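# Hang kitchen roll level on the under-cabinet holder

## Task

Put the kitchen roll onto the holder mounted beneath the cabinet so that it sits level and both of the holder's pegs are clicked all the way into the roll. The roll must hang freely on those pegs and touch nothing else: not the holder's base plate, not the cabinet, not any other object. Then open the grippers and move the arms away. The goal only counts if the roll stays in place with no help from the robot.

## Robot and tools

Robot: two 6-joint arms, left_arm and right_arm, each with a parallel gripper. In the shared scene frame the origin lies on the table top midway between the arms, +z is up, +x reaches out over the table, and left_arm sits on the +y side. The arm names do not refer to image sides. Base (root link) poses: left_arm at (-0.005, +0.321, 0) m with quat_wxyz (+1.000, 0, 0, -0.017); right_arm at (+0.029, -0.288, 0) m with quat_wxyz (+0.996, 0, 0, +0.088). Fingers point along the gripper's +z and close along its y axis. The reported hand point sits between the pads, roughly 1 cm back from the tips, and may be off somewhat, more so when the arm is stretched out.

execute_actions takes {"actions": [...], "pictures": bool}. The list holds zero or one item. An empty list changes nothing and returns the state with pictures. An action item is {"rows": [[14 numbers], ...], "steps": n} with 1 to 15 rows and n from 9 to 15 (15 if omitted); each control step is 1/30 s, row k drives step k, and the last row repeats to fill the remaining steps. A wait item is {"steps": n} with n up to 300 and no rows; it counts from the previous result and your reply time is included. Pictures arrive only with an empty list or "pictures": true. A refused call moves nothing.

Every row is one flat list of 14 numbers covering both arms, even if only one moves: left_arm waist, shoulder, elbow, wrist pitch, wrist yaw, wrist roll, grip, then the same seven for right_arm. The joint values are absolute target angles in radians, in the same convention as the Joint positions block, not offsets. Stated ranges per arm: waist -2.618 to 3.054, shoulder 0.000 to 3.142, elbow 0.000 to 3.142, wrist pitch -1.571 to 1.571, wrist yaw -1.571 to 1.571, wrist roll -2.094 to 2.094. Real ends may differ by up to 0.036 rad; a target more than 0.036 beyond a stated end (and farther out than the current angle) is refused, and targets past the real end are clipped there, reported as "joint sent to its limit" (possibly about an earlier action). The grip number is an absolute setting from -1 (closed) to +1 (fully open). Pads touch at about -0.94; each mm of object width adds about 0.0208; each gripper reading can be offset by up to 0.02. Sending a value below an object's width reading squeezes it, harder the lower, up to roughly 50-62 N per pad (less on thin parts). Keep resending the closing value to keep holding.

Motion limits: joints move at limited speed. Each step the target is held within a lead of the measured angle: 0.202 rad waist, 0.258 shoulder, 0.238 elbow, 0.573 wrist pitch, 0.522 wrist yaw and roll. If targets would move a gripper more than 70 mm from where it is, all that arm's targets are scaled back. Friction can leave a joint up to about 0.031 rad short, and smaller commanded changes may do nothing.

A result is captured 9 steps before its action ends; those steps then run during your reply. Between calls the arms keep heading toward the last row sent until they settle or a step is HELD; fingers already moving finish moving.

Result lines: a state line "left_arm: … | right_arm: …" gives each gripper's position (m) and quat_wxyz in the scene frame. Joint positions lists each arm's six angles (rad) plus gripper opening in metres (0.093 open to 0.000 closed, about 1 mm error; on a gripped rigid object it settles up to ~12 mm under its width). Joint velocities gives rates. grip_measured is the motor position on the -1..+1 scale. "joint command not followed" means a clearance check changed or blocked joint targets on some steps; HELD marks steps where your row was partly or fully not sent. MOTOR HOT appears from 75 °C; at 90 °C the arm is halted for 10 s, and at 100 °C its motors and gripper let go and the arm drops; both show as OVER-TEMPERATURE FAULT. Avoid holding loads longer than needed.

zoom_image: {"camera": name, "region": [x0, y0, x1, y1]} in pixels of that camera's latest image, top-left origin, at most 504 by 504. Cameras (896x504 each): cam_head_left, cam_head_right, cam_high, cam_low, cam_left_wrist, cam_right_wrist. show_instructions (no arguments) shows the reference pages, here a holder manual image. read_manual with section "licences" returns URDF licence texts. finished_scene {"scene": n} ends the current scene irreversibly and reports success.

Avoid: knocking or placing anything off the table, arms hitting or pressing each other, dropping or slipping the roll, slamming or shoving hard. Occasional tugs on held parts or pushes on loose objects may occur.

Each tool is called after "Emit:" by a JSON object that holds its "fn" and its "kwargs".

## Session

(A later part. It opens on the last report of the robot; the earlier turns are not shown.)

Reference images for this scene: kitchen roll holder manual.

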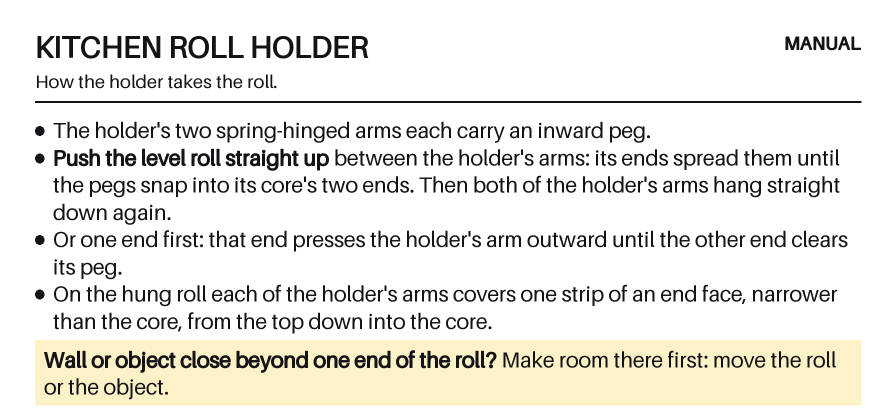

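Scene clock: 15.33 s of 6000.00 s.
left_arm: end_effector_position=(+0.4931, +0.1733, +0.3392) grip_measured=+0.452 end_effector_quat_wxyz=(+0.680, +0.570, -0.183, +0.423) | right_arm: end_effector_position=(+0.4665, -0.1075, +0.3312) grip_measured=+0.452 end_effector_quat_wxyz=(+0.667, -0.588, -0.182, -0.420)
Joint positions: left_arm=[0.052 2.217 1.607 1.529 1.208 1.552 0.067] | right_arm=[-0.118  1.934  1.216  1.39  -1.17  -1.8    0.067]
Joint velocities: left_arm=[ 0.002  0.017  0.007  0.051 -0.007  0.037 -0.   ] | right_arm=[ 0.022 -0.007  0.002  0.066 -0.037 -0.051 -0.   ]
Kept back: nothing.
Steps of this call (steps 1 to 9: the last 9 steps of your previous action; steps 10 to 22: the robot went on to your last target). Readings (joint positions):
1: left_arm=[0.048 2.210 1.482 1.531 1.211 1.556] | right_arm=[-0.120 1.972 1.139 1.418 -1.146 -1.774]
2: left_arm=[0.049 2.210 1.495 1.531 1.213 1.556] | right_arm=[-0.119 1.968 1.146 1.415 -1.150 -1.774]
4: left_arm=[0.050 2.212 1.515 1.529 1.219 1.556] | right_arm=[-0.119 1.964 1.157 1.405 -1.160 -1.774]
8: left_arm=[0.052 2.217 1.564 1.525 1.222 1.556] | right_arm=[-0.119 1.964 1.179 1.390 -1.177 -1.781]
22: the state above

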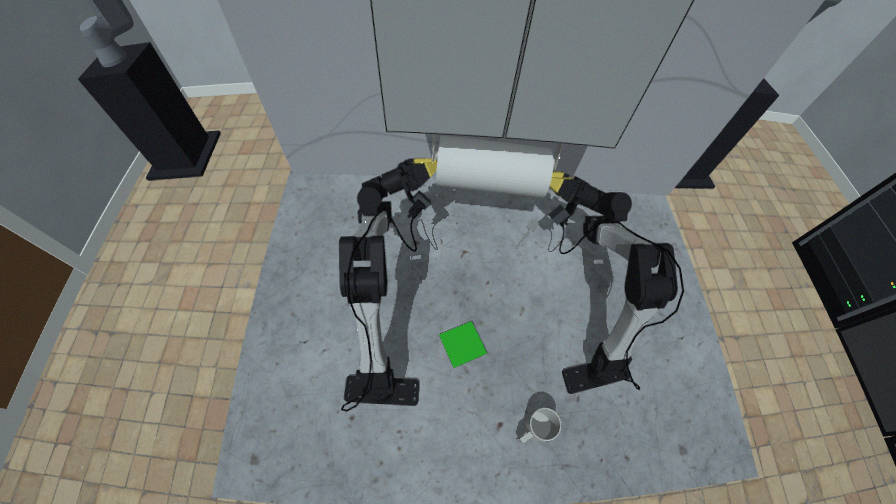

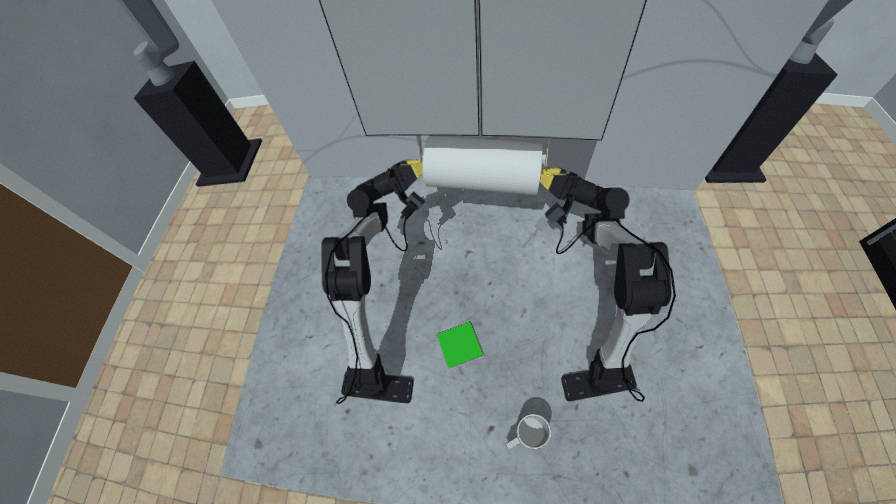

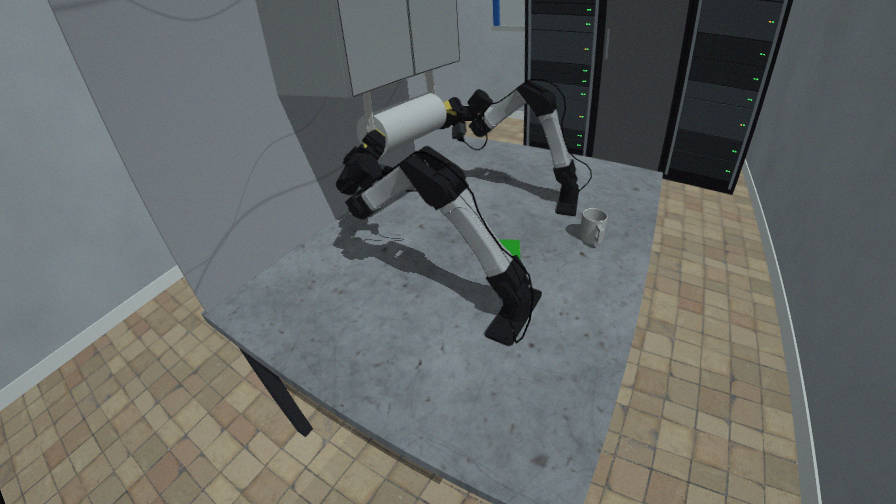

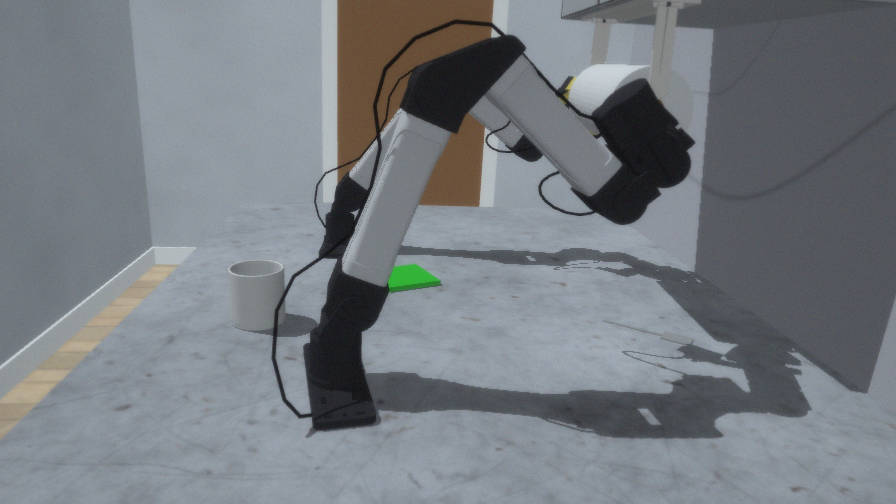

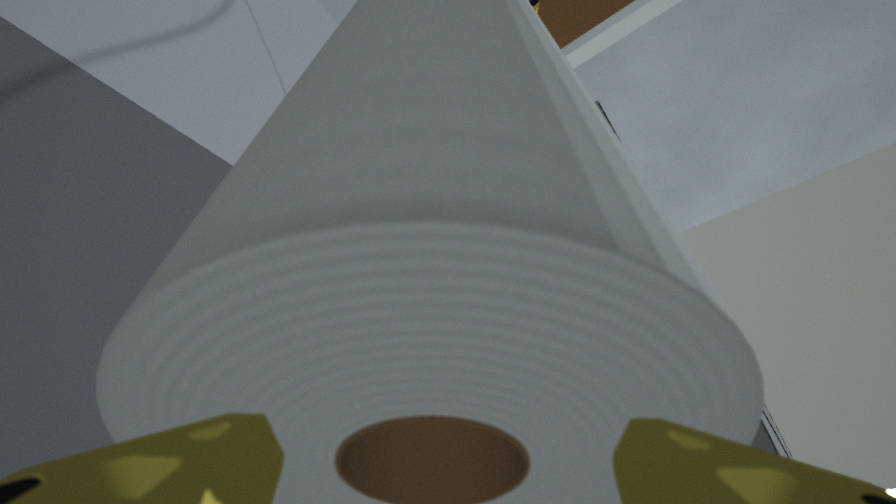

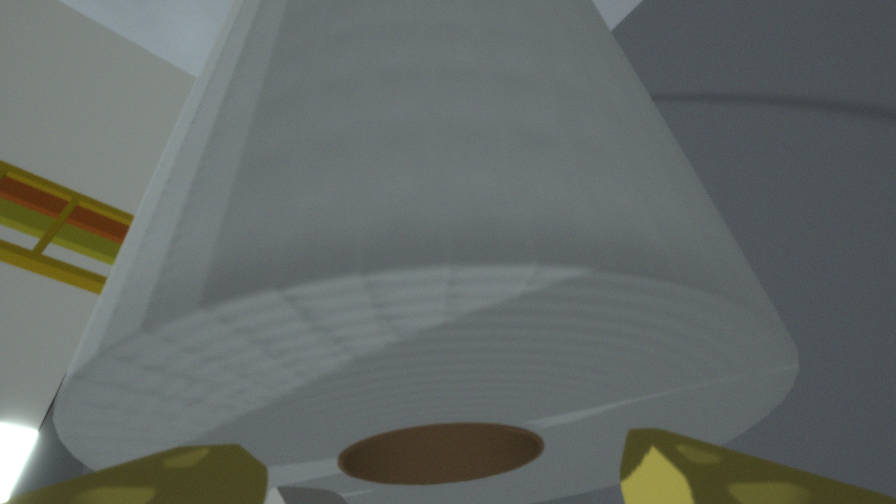

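Emit:
{"fn": "execute_actions", "kwargs": {"actions": [{"rows":[[-0.027,2.195,1.638,1.55,1.3,1.57,0.45,-0.035,1.92,1.265,1.44,-1.2,-1.81,0.45],[-0.027,2.19,1.646,1.55,1.3,1.57,0.45,-0.035,1.92,1.277,1.44,-1.2,-1.81,0.45],[-0.027,2.186,1.654,1.55,1.3,1.57,0.45,-0.035,1.92,1.29,1.44,-1.2,-1.81,0.45],[-0.027,2.182,1.662,1.55,1.3,1.57,0.45,-0.035,1.92,1.302,1.44,-1.2,-1.81,0.45],[-0.027,2.18,1.67,1.55,1.3,1.57,0.45,-0.035,1.92,1.315,1.44,-1.2,-1.81,0.45],[-0.027,2.18,1.68,1.55,1.3,1.57,0.45,-0.035,1.92,1.327,1.44,-1.2,-1.81,0.45],[-0.027,2.18,1.69,1.55,1.3,1.57,0.45,-0.035,1.92,1.338,1.44,-1.2,-1.81,0.45],[-0.027,2.18,1.7,1.55,1.3,1.57,0.45,-0.035,1.92,1.345,1.44,-1.2,-1.81,0.45]]}]}}

Emit:
{"fn": "execute_actions", "kwargs": {"actions": [{"steps":18}], "pictures": true}}

Scene clock: 16.07 s of 6000.00 s.
left_arm: end_effector_position=(+0.4913, +0.1733, +0.3511) grip_measured=+0.452 end_effector_quat_wxyz=(+0.676, +0.563, -0.195, +0.433) | right_arm: end_effector_position=(+0.4685, -0.1079, +0.3476) grip_measured=+0.452 end_effector_quat_wxyz=(+0.663, -0.576, -0.194, -0.436)
Joint positions: left_arm=[0.052 2.212 1.637 1.529 1.208 1.552 0.067] | right_arm=[-0.118  1.934  1.263  1.389 -1.162 -1.802  0.067]
Joint velocities: left_arm=[-0.007 -0.076  0.271 -0.007  0.051  0.007 -0.001] | right_arm=[ 0.002 -0.007  0.418 -0.081  0.066 -0.022 -0.001]
Steps of this call (steps 1 to 15: the robot went on to your last target; step 16: nothing new was sent; steps 17 to 22: the first 6 steps of this action). Readings (joint positions):
17: left_arm=[0.052 2.217 1.607 1.529 1.208 1.552] | right_arm=[-0.118 1.934 1.216 1.390 -1.169 -1.802]
18: left_arm=[0.052 2.217 1.609 1.529 1.208 1.552] | right_arm=[-0.118 1.934 1.219 1.390 -1.169 -1.802]
20: left_arm=[0.052 2.217 1.621 1.529 1.208 1.552] | right_arm=[-0.118 1.934 1.236 1.389 -1.166 -1.802]
22: the state above

Scene clock: 16.67 s of 6000.00 s.
left_arm: end_effector_position=(+0.4826, +0.1730, +0.3766) grip_measured=+0.452 end_effector_quat_wxyz=(+0.668, +0.547, -0.222, +0.454) | right_arm: end_effector_position=(+0.4679, -0.1088, +0.3704) grip_measured=+0.452 end_effector_quat_wxyz=(+0.657, -0.554, -0.214, -0.465)
Joint positions: left_arm=[0.052 2.189 1.681 1.538 1.209 1.552 0.067] | right_arm=[-0.117  1.934  1.319  1.414 -1.147 -1.803  0.067]
Joint velocities: left_arm=[ 0.002  0.012  0.002 -0.037  0.022  0.007 -0.001] | right_arm=[-0.007 -0.002 -0.002 -0.022 -0.022  0.037  0.001]
Kept back: nothing.
Steps of this call (steps 1 to 9: the last 9 steps of your previous action; steps 10 to 18: the robot went on to your last target). Readings (joint positions):
1: left_arm=[0.052 2.210 1.647 1.529 1.209 1.552] | right_arm=[-0.118 1.934 1.277 1.389 -1.161 -1.802]
2: left_arm=[0.052 2.208 1.658 1.530 1.209 1.552] | right_arm=[-0.118 1.934 1.290 1.391 -1.156 -1.802]
4: left_arm=[0.052 2.199 1.674 1.534 1.208 1.552] | right_arm=[-0.118 1.934 1.311 1.399 -1.149 -1.803]
8: left_arm=[0.052 2.189 1.681 1.538 1.208 1.552] | right_arm=[-0.117 1.934 1.319 1.412 -1.147 -1.803]
18: the state above

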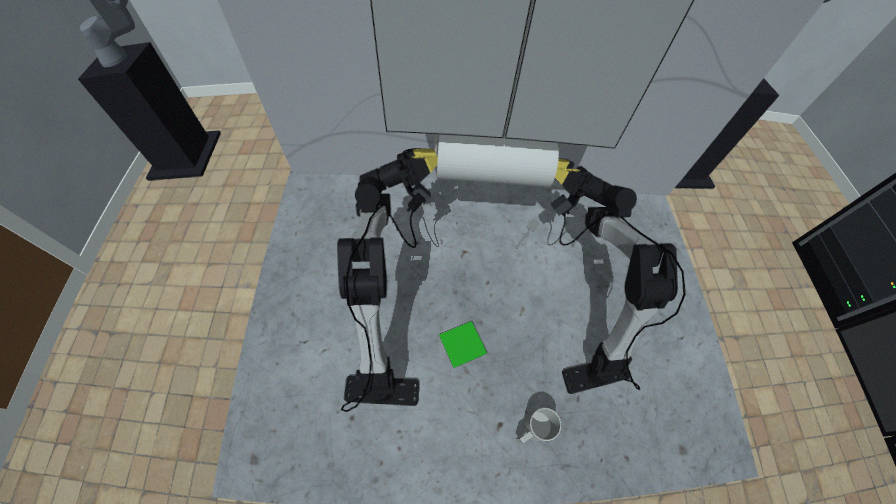

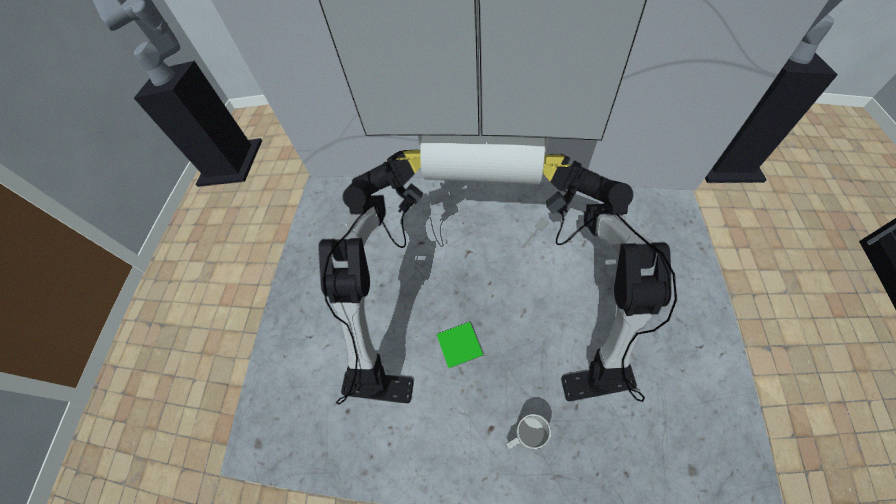

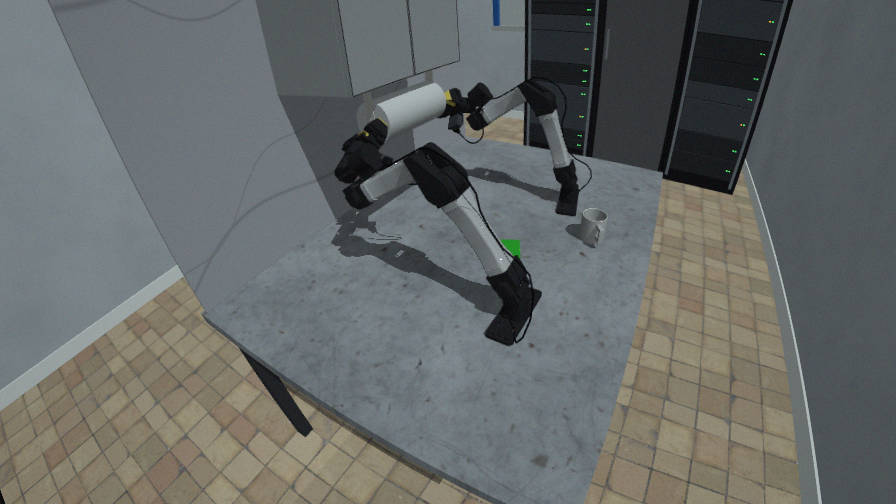

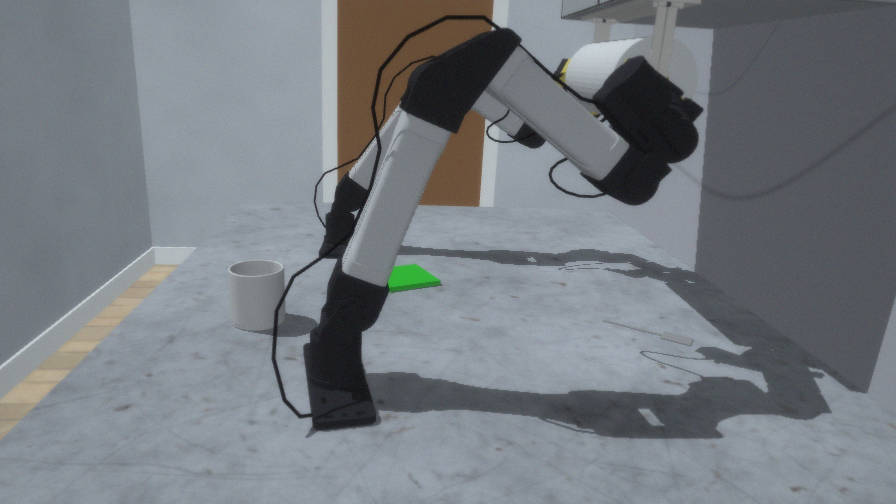

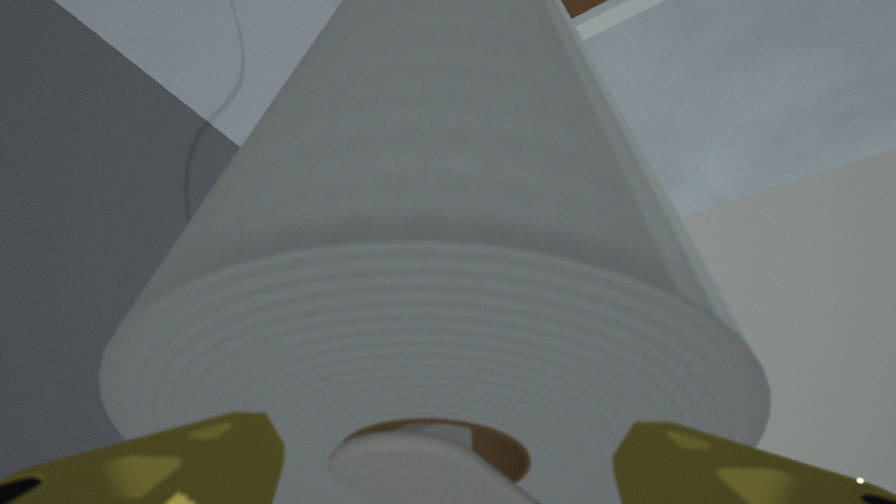

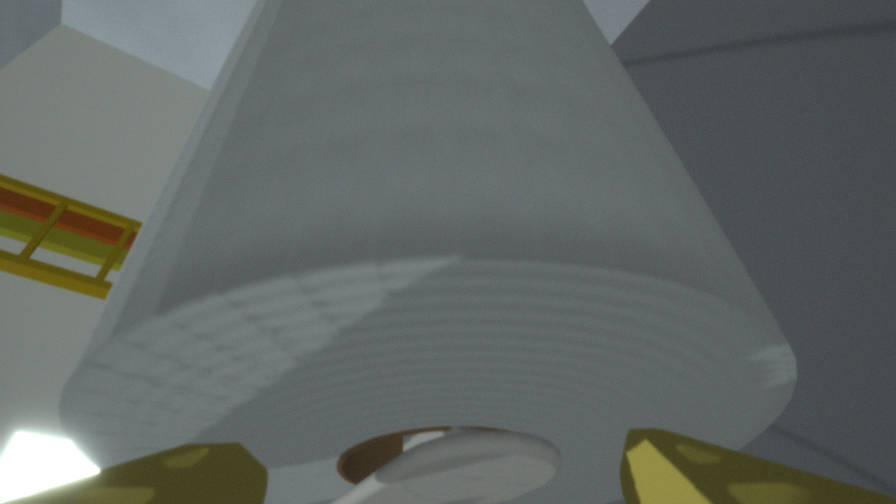

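Emit:
{"fn": "execute_actions", "kwargs": {"actions": [{"rows":[[-0.027,2.2,1.695,1.55,1.3,1.57,0.45,-0.035,1.94,1.34,1.44,-1.2,-1.81,0.45],[-0.027,2.22,1.69,1.55,1.3,1.57,0.45,-0.035,1.96,1.33,1.44,-1.2,-1.81,0.45]],"steps":15}]}}

Emit:
{"fn": "execute_actions", "kwargs": {"actions": [{"rows":[[0.0,2.22,1.69,1.55,1.27,1.57,0.45,-0.06,1.96,1.33,1.44,-1.18,-1.81,0.45],[0.03,2.22,1.69,1.55,1.25,1.57,0.45,-0.09,1.96,1.33,1.44,-1.17,-1.81,0.45],[0.06,2.22,1.69,1.55,1.22,1.57,0.45,-0.12,1.96,1.33,1.44,-1.15,-1.81,0.45],[0.09,2.22,1.69,1.55,1.22,1.57,0.45,-0.15,1.96,1.33,1.44,-1.15,-1.81,0.45],[0.12,2.22,1.69,1.55,1.22,1.57,0.5,-0.18,1.96,1.33,1.44,-1.15,-1.81,0.5],[0.15,2.22,1.69,1.55,1.22,1.57,0.55,-0.21,1.96,1.33,1.44,-1.15,-1.81,0.55],[0.19,2.22,1.69,1.55,1.22,1.57,0.6,-0.24,1.96,1.33,1.44,-1.15,-1.81,0.6],[0.23,2.22,1.69,1.55,1.22,1.57,0.6,-0.28,1.96,1.33,1.44,-1.15,-1.81,0.6],[0.27,2.22,1.69,1.55,1.22,1.57,0.6,-0.31,1.96,1.33,1.44,-1.15,-1.81,0.6],[0.3,2.22,1.69,1.55,1.22,1.57,0.6,-0.34,1.96,1.33,1.44,-1.15,-1.81,0.6]],"steps":15}]}}

Emit:
{"fn": "execute_actions", "kwargs": {"actions": [{"steps":20}]}}

Emit:
{"fn": "execute_actions", "kwargs": {"actions": [{"rows":[[0.36,1.6,1.0,1.2,1.25,1.57,0.6,-0.38,1.5,0.85,1.2,-1.14,-1.81,0.6]],"steps":15}]}}

Emit:
{"fn": "execute_actions", "kwargs": {"actions": [{"steps":40}], "pictures": true}}

Scene clock: 18.37 s of 6000.00 s.
left_arm: end_effector_position=(+0.4871, +0.1731, +0.3682) grip_measured=+0.452 end_effector_quat_wxyz=(+0.670, +0.550, -0.216, +0.449) | right_arm: end_effector_position=(+0.4705, -0.1087, +0.3659) grip_measured=+0.452 end_effector_quat_wxyz=(+0.658, -0.556, -0.211, -0.462)
Joint positions: left_arm=[0.052 2.207 1.681 1.54  1.209 1.552 0.067] | right_arm=[-0.117  1.946  1.319  1.417 -1.146 -1.803  0.067]
Joint velocities: left_arm=[-0.012  0.12   0.002  0.037 -0.022 -0.051  0.001] | right_arm=[ 0.002  0.095  0.022  0.022 -0.037 -0.007 -0.001]
Steps of this call (steps 1 to 15: the robot went on to your last target; steps 16 to 45: nothing new was sent; steps 46 to 51: the first 6 steps of this action). Readings (joint positions):
46: left_arm=[0.052 2.189 1.681 1.538 1.209 1.552] | right_arm=[-0.117 1.934 1.319 1.414 -1.147 -1.803]
47: left_arm=[0.052 2.191 1.681 1.539 1.209 1.552] | right_arm=[-0.117 1.936 1.319 1.415 -1.147 -1.803]
49: left_arm=[0.052 2.198 1.681 1.540 1.209 1.552] | right_arm=[-0.117 1.940 1.319 1.417 -1.147 -1.803]
51: the state above

Scene clock: 18.87 s of 6000.00 s.
left_arm: end_effector_position=(+0.4938, +0.1898, +0.3636) grip_measured=+0.527 end_effector_quat_wxyz=(+0.661, +0.556, -0.207, +0.459) | right_arm: end_effector_position=(+0.4772, -0.1226, +0.3641) grip_measured=+0.527 end_effector_quat_wxyz=(+0.651, -0.559, -0.201, -0.473)
Joint positions: left_arm=[0.086 2.216 1.681 1.541 1.212 1.558 0.07 ] | right_arm=[-0.148  1.952  1.319  1.423 -1.143 -1.803  0.07 ]
Joint velocities: left_arm=[ 0.398 -0.002 -0.032 -0.066  0.051 -0.007  0.042] | right_arm=[-0.432 -0.027 -0.007  0.066 -0.037 -0.066  0.042]
Steps of this call (steps 1 to 9: the last 9 steps of your previous action; steps 10 to 15: the first 6 steps of this action). Readings (joint positions):
10: left_arm=[0.053 2.216 1.681 1.540 1.208 1.552] | right_arm=[-0.118 1.952 1.319 1.417 -1.140 -1.803]
11: left_arm=[0.057 2.216 1.681 1.540 1.206 1.552] | right_arm=[-0.120 1.952 1.319 1.417 -1.139 -1.803]
13: left_arm=[0.066 2.216 1.681 1.540 1.208 1.556] | right_arm=[-0.128 1.952 1.319 1.418 -1.140 -1.803]
15: the state above

Scene clock: 19.53 s of 6000.00 s.
left_arm: end_effector_position=(+0.5101, +0.2979, +0.3630) grip_measured=+0.597 end_effector_quat_wxyz=(+0.607, +0.575, -0.149, +0.527) | right_arm: end_effector_position=(+0.5001, -0.2136, +0.3648) grip_measured=+0.597 end_effector_quat_wxyz=(+0.599, -0.574, -0.149, -0.538)
Joint positions: left_arm=[0.299 2.216 1.681 1.541 1.216 1.563 0.074] | right_arm=[-0.346  1.952  1.319  1.432 -1.144 -1.804  0.074]
Joint velocities: left_arm=[-0.007 -0.012  0.002 -0.095  0.051 -0.022  0.001] | right_arm=[ 0.002 -0.002  0.012 -0.022  0.007  0.037 -0.001]
Kept back: nothing.
Steps of this call (steps 1 to 9: the last 9 steps of your previous action; steps 10 to 20: the robot went on to your last target). Readings (joint positions):
1: left_arm=[0.106 2.216 1.681 1.541 1.214 1.559] | right_arm=[-0.168 1.952 1.319 1.426 -1.144 -1.803]
2: left_arm=[0.133 2.216 1.681 1.541 1.216 1.560] | right_arm=[-0.194 1.952 1.319 1.427 -1.145 -1.803]
4: left_arm=[0.207 2.216 1.681 1.541 1.217 1.561] | right_arm=[-0.264 1.952 1.319 1.428 -1.145 -1.803]
8: left_arm=[0.329 2.216 1.681 1.541 1.216 1.563] | right_arm=[-0.359 1.952 1.319 1.428 -1.144 -1.804]
20: the state above

Scene clock: 19.73 s of 6000.00 s.
left_arm: end_effector_position=(+0.4371, +0.3055, +0.3618) grip_measured=+0.598 end_effector_quat_wxyz=(+0.633, +0.630, -0.009, +0.449) | right_arm: end_effector_position=(+0.4142, -0.2105, +0.3626) grip_measured=+0.597 end_effector_quat_wxyz=(-0.611, +0.611, +0.078, +0.498)
Joint positions: left_arm=[0.365 1.781 1.176 1.268 1.232 1.567 0.074] | right_arm=[-0.377  1.541  0.9    1.26  -1.141 -1.806  0.074]
Joint velocities: left_arm=[ 0.193 -2.615 -2.454 -0.535  0.154 -0.066  0.001] | right_arm=[-0.027 -1.341 -0.72   0.037 -0.154  0.022 -0.001]
Steps of this call (steps 1 to 6: the first 6 steps of this action). Readings (joint positions):
1: left_arm=[0.303 2.177 1.629 1.482 1.213 1.566] | right_arm=[-0.348 1.914 1.275 1.384 -1.132 -1.806]
2: left_arm=[0.313 2.109 1.530 1.409 1.220 1.566] | right_arm=[-0.355 1.844 1.183 1.330 -1.132 -1.806]
4: left_arm=[0.342 1.955 1.349 1.318 1.229 1.566] | right_arm=[-0.371 1.677 1.007 1.272 -1.133 -1.806]
6: the state above

Scene clock: 21.07 s of 6000.00 s.
left_arm: end_effector_position=(+0.3935, +0.2889, +0.3685) grip_measured=+0.598 end_effector_quat_wxyz=(+0.637, +0.638, -0.003, +0.433) | right_arm: end_effector_position=(+0.4042, -0.2083, +0.3651) grip_measured=+0.597 end_effector_quat_wxyz=(-0.613, +0.615, +0.070, +0.491)
Joint positions: left_arm=[0.363 1.594 1.015 1.209 1.25  1.567 0.074] | right_arm=[-0.377  1.487  0.872  1.211 -1.143 -1.806  0.074]
Joint velocities: left_arm=[-0.012 -0.007  0.022 -0.037 -0.051  0.007 -0.   ] | right_arm=[-0.007 -0.012 -0.007 -0.007  0.037 -0.081  0.   ]
Kept back: nothing.
Steps of this call (steps 1 to 9: the last 9 steps of your previous action; steps 10 to 30: the robot went on to your last target; steps 31 to 40: nothing new was sent). Readings (joint positions):
1: left_arm=[0.368 1.699 1.105 1.259 1.237 1.567] | right_arm=[-0.377 1.507 0.887 1.260 -1.144 -1.806]
2: left_arm=[0.367 1.638 1.062 1.259 1.244 1.567] | right_arm=[-0.377 1.491 0.886 1.260 -1.144 -1.806]
4: left_arm=[0.364 1.578 1.038 1.259 1.250 1.567] | right_arm=[-0.377 1.487 0.886 1.255 -1.144 -1.806]
8: left_arm=[0.363 1.580 1.026 1.240 1.250 1.567] | right_arm=[-0.377 1.487 0.873 1.226 -1.143 -1.806]
40: the state above
All arms were judged still, so your last target was given up. Only a new action makes them travel on or press farther. Fingers that are still opening or closing keep moving.

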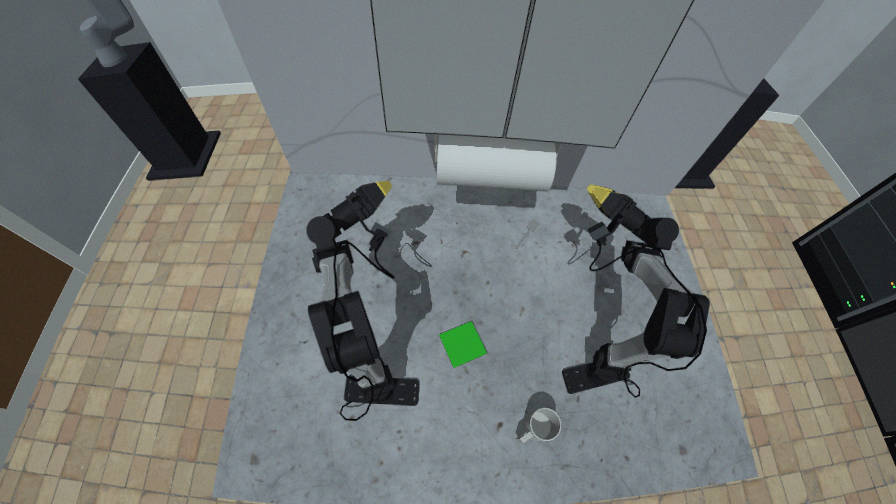

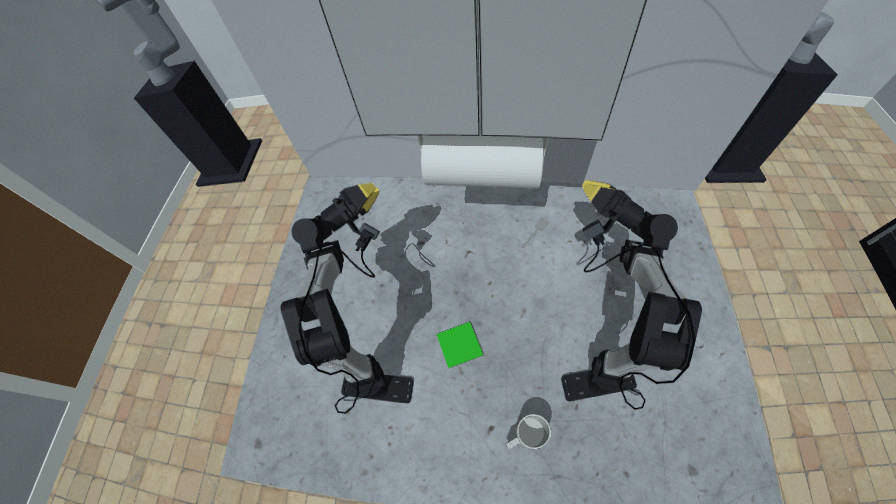

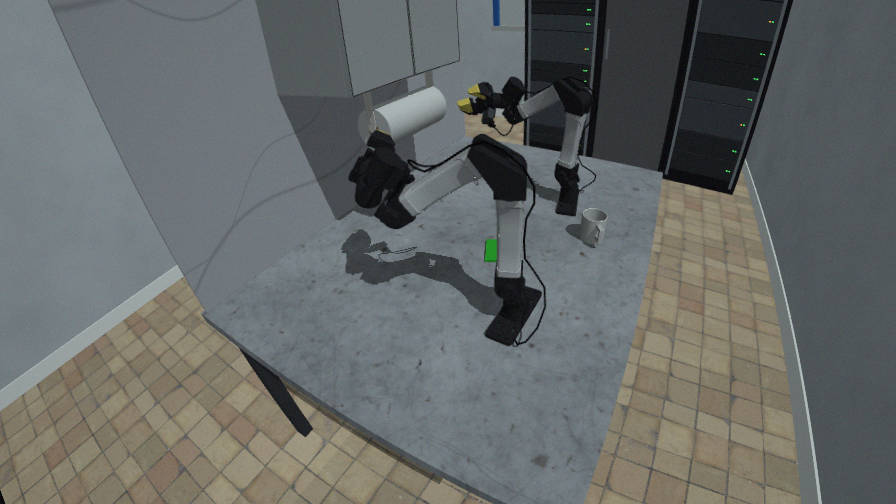

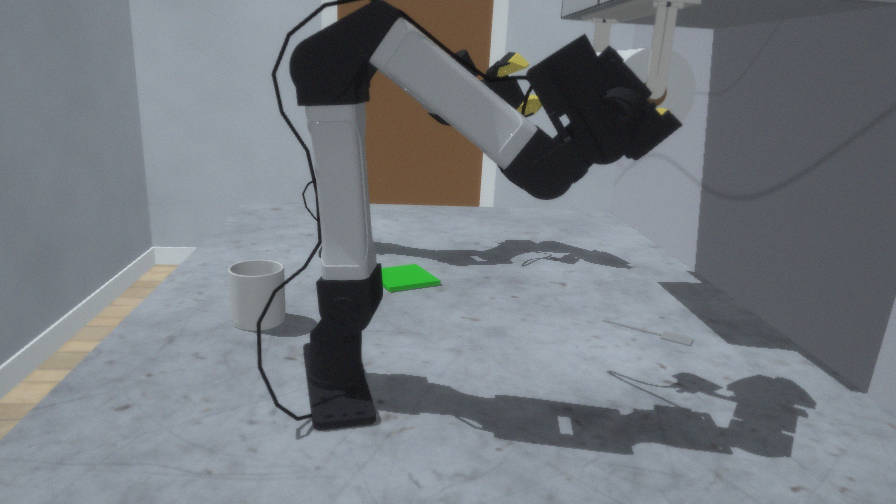

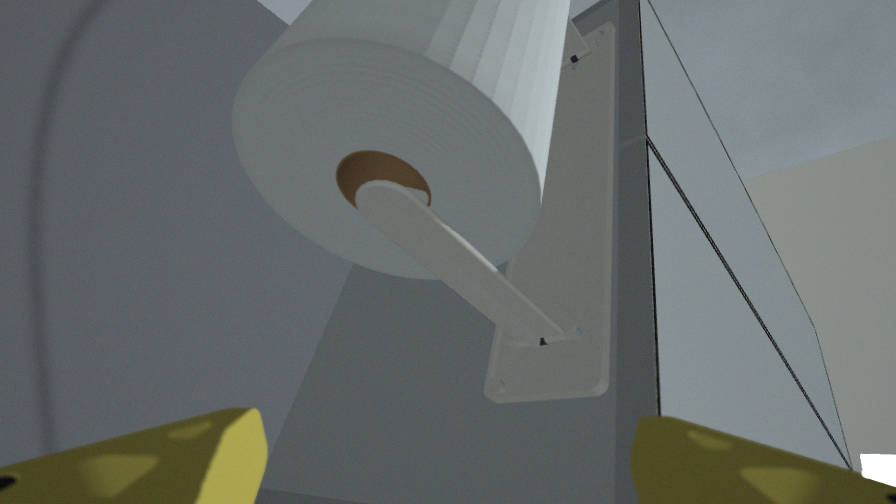

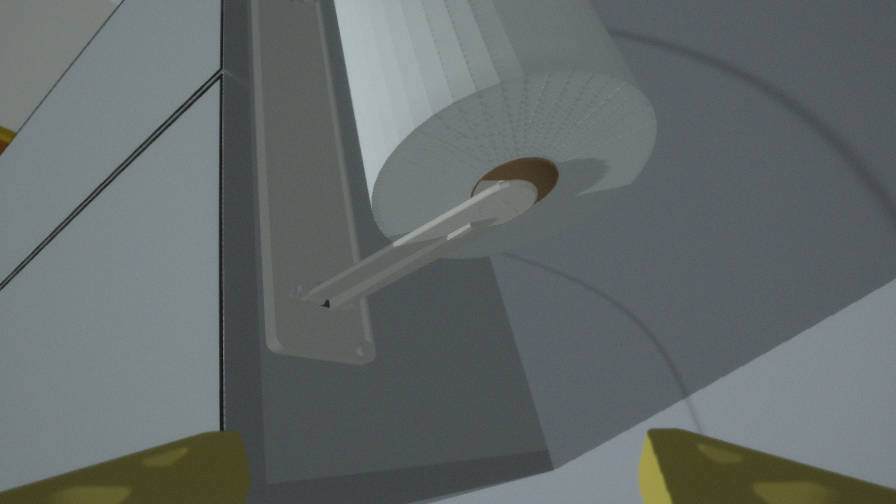

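Emit:
{"fn": "finished_scene", "kwargs": {"scene": 2}}

The scene is finished: the task was done.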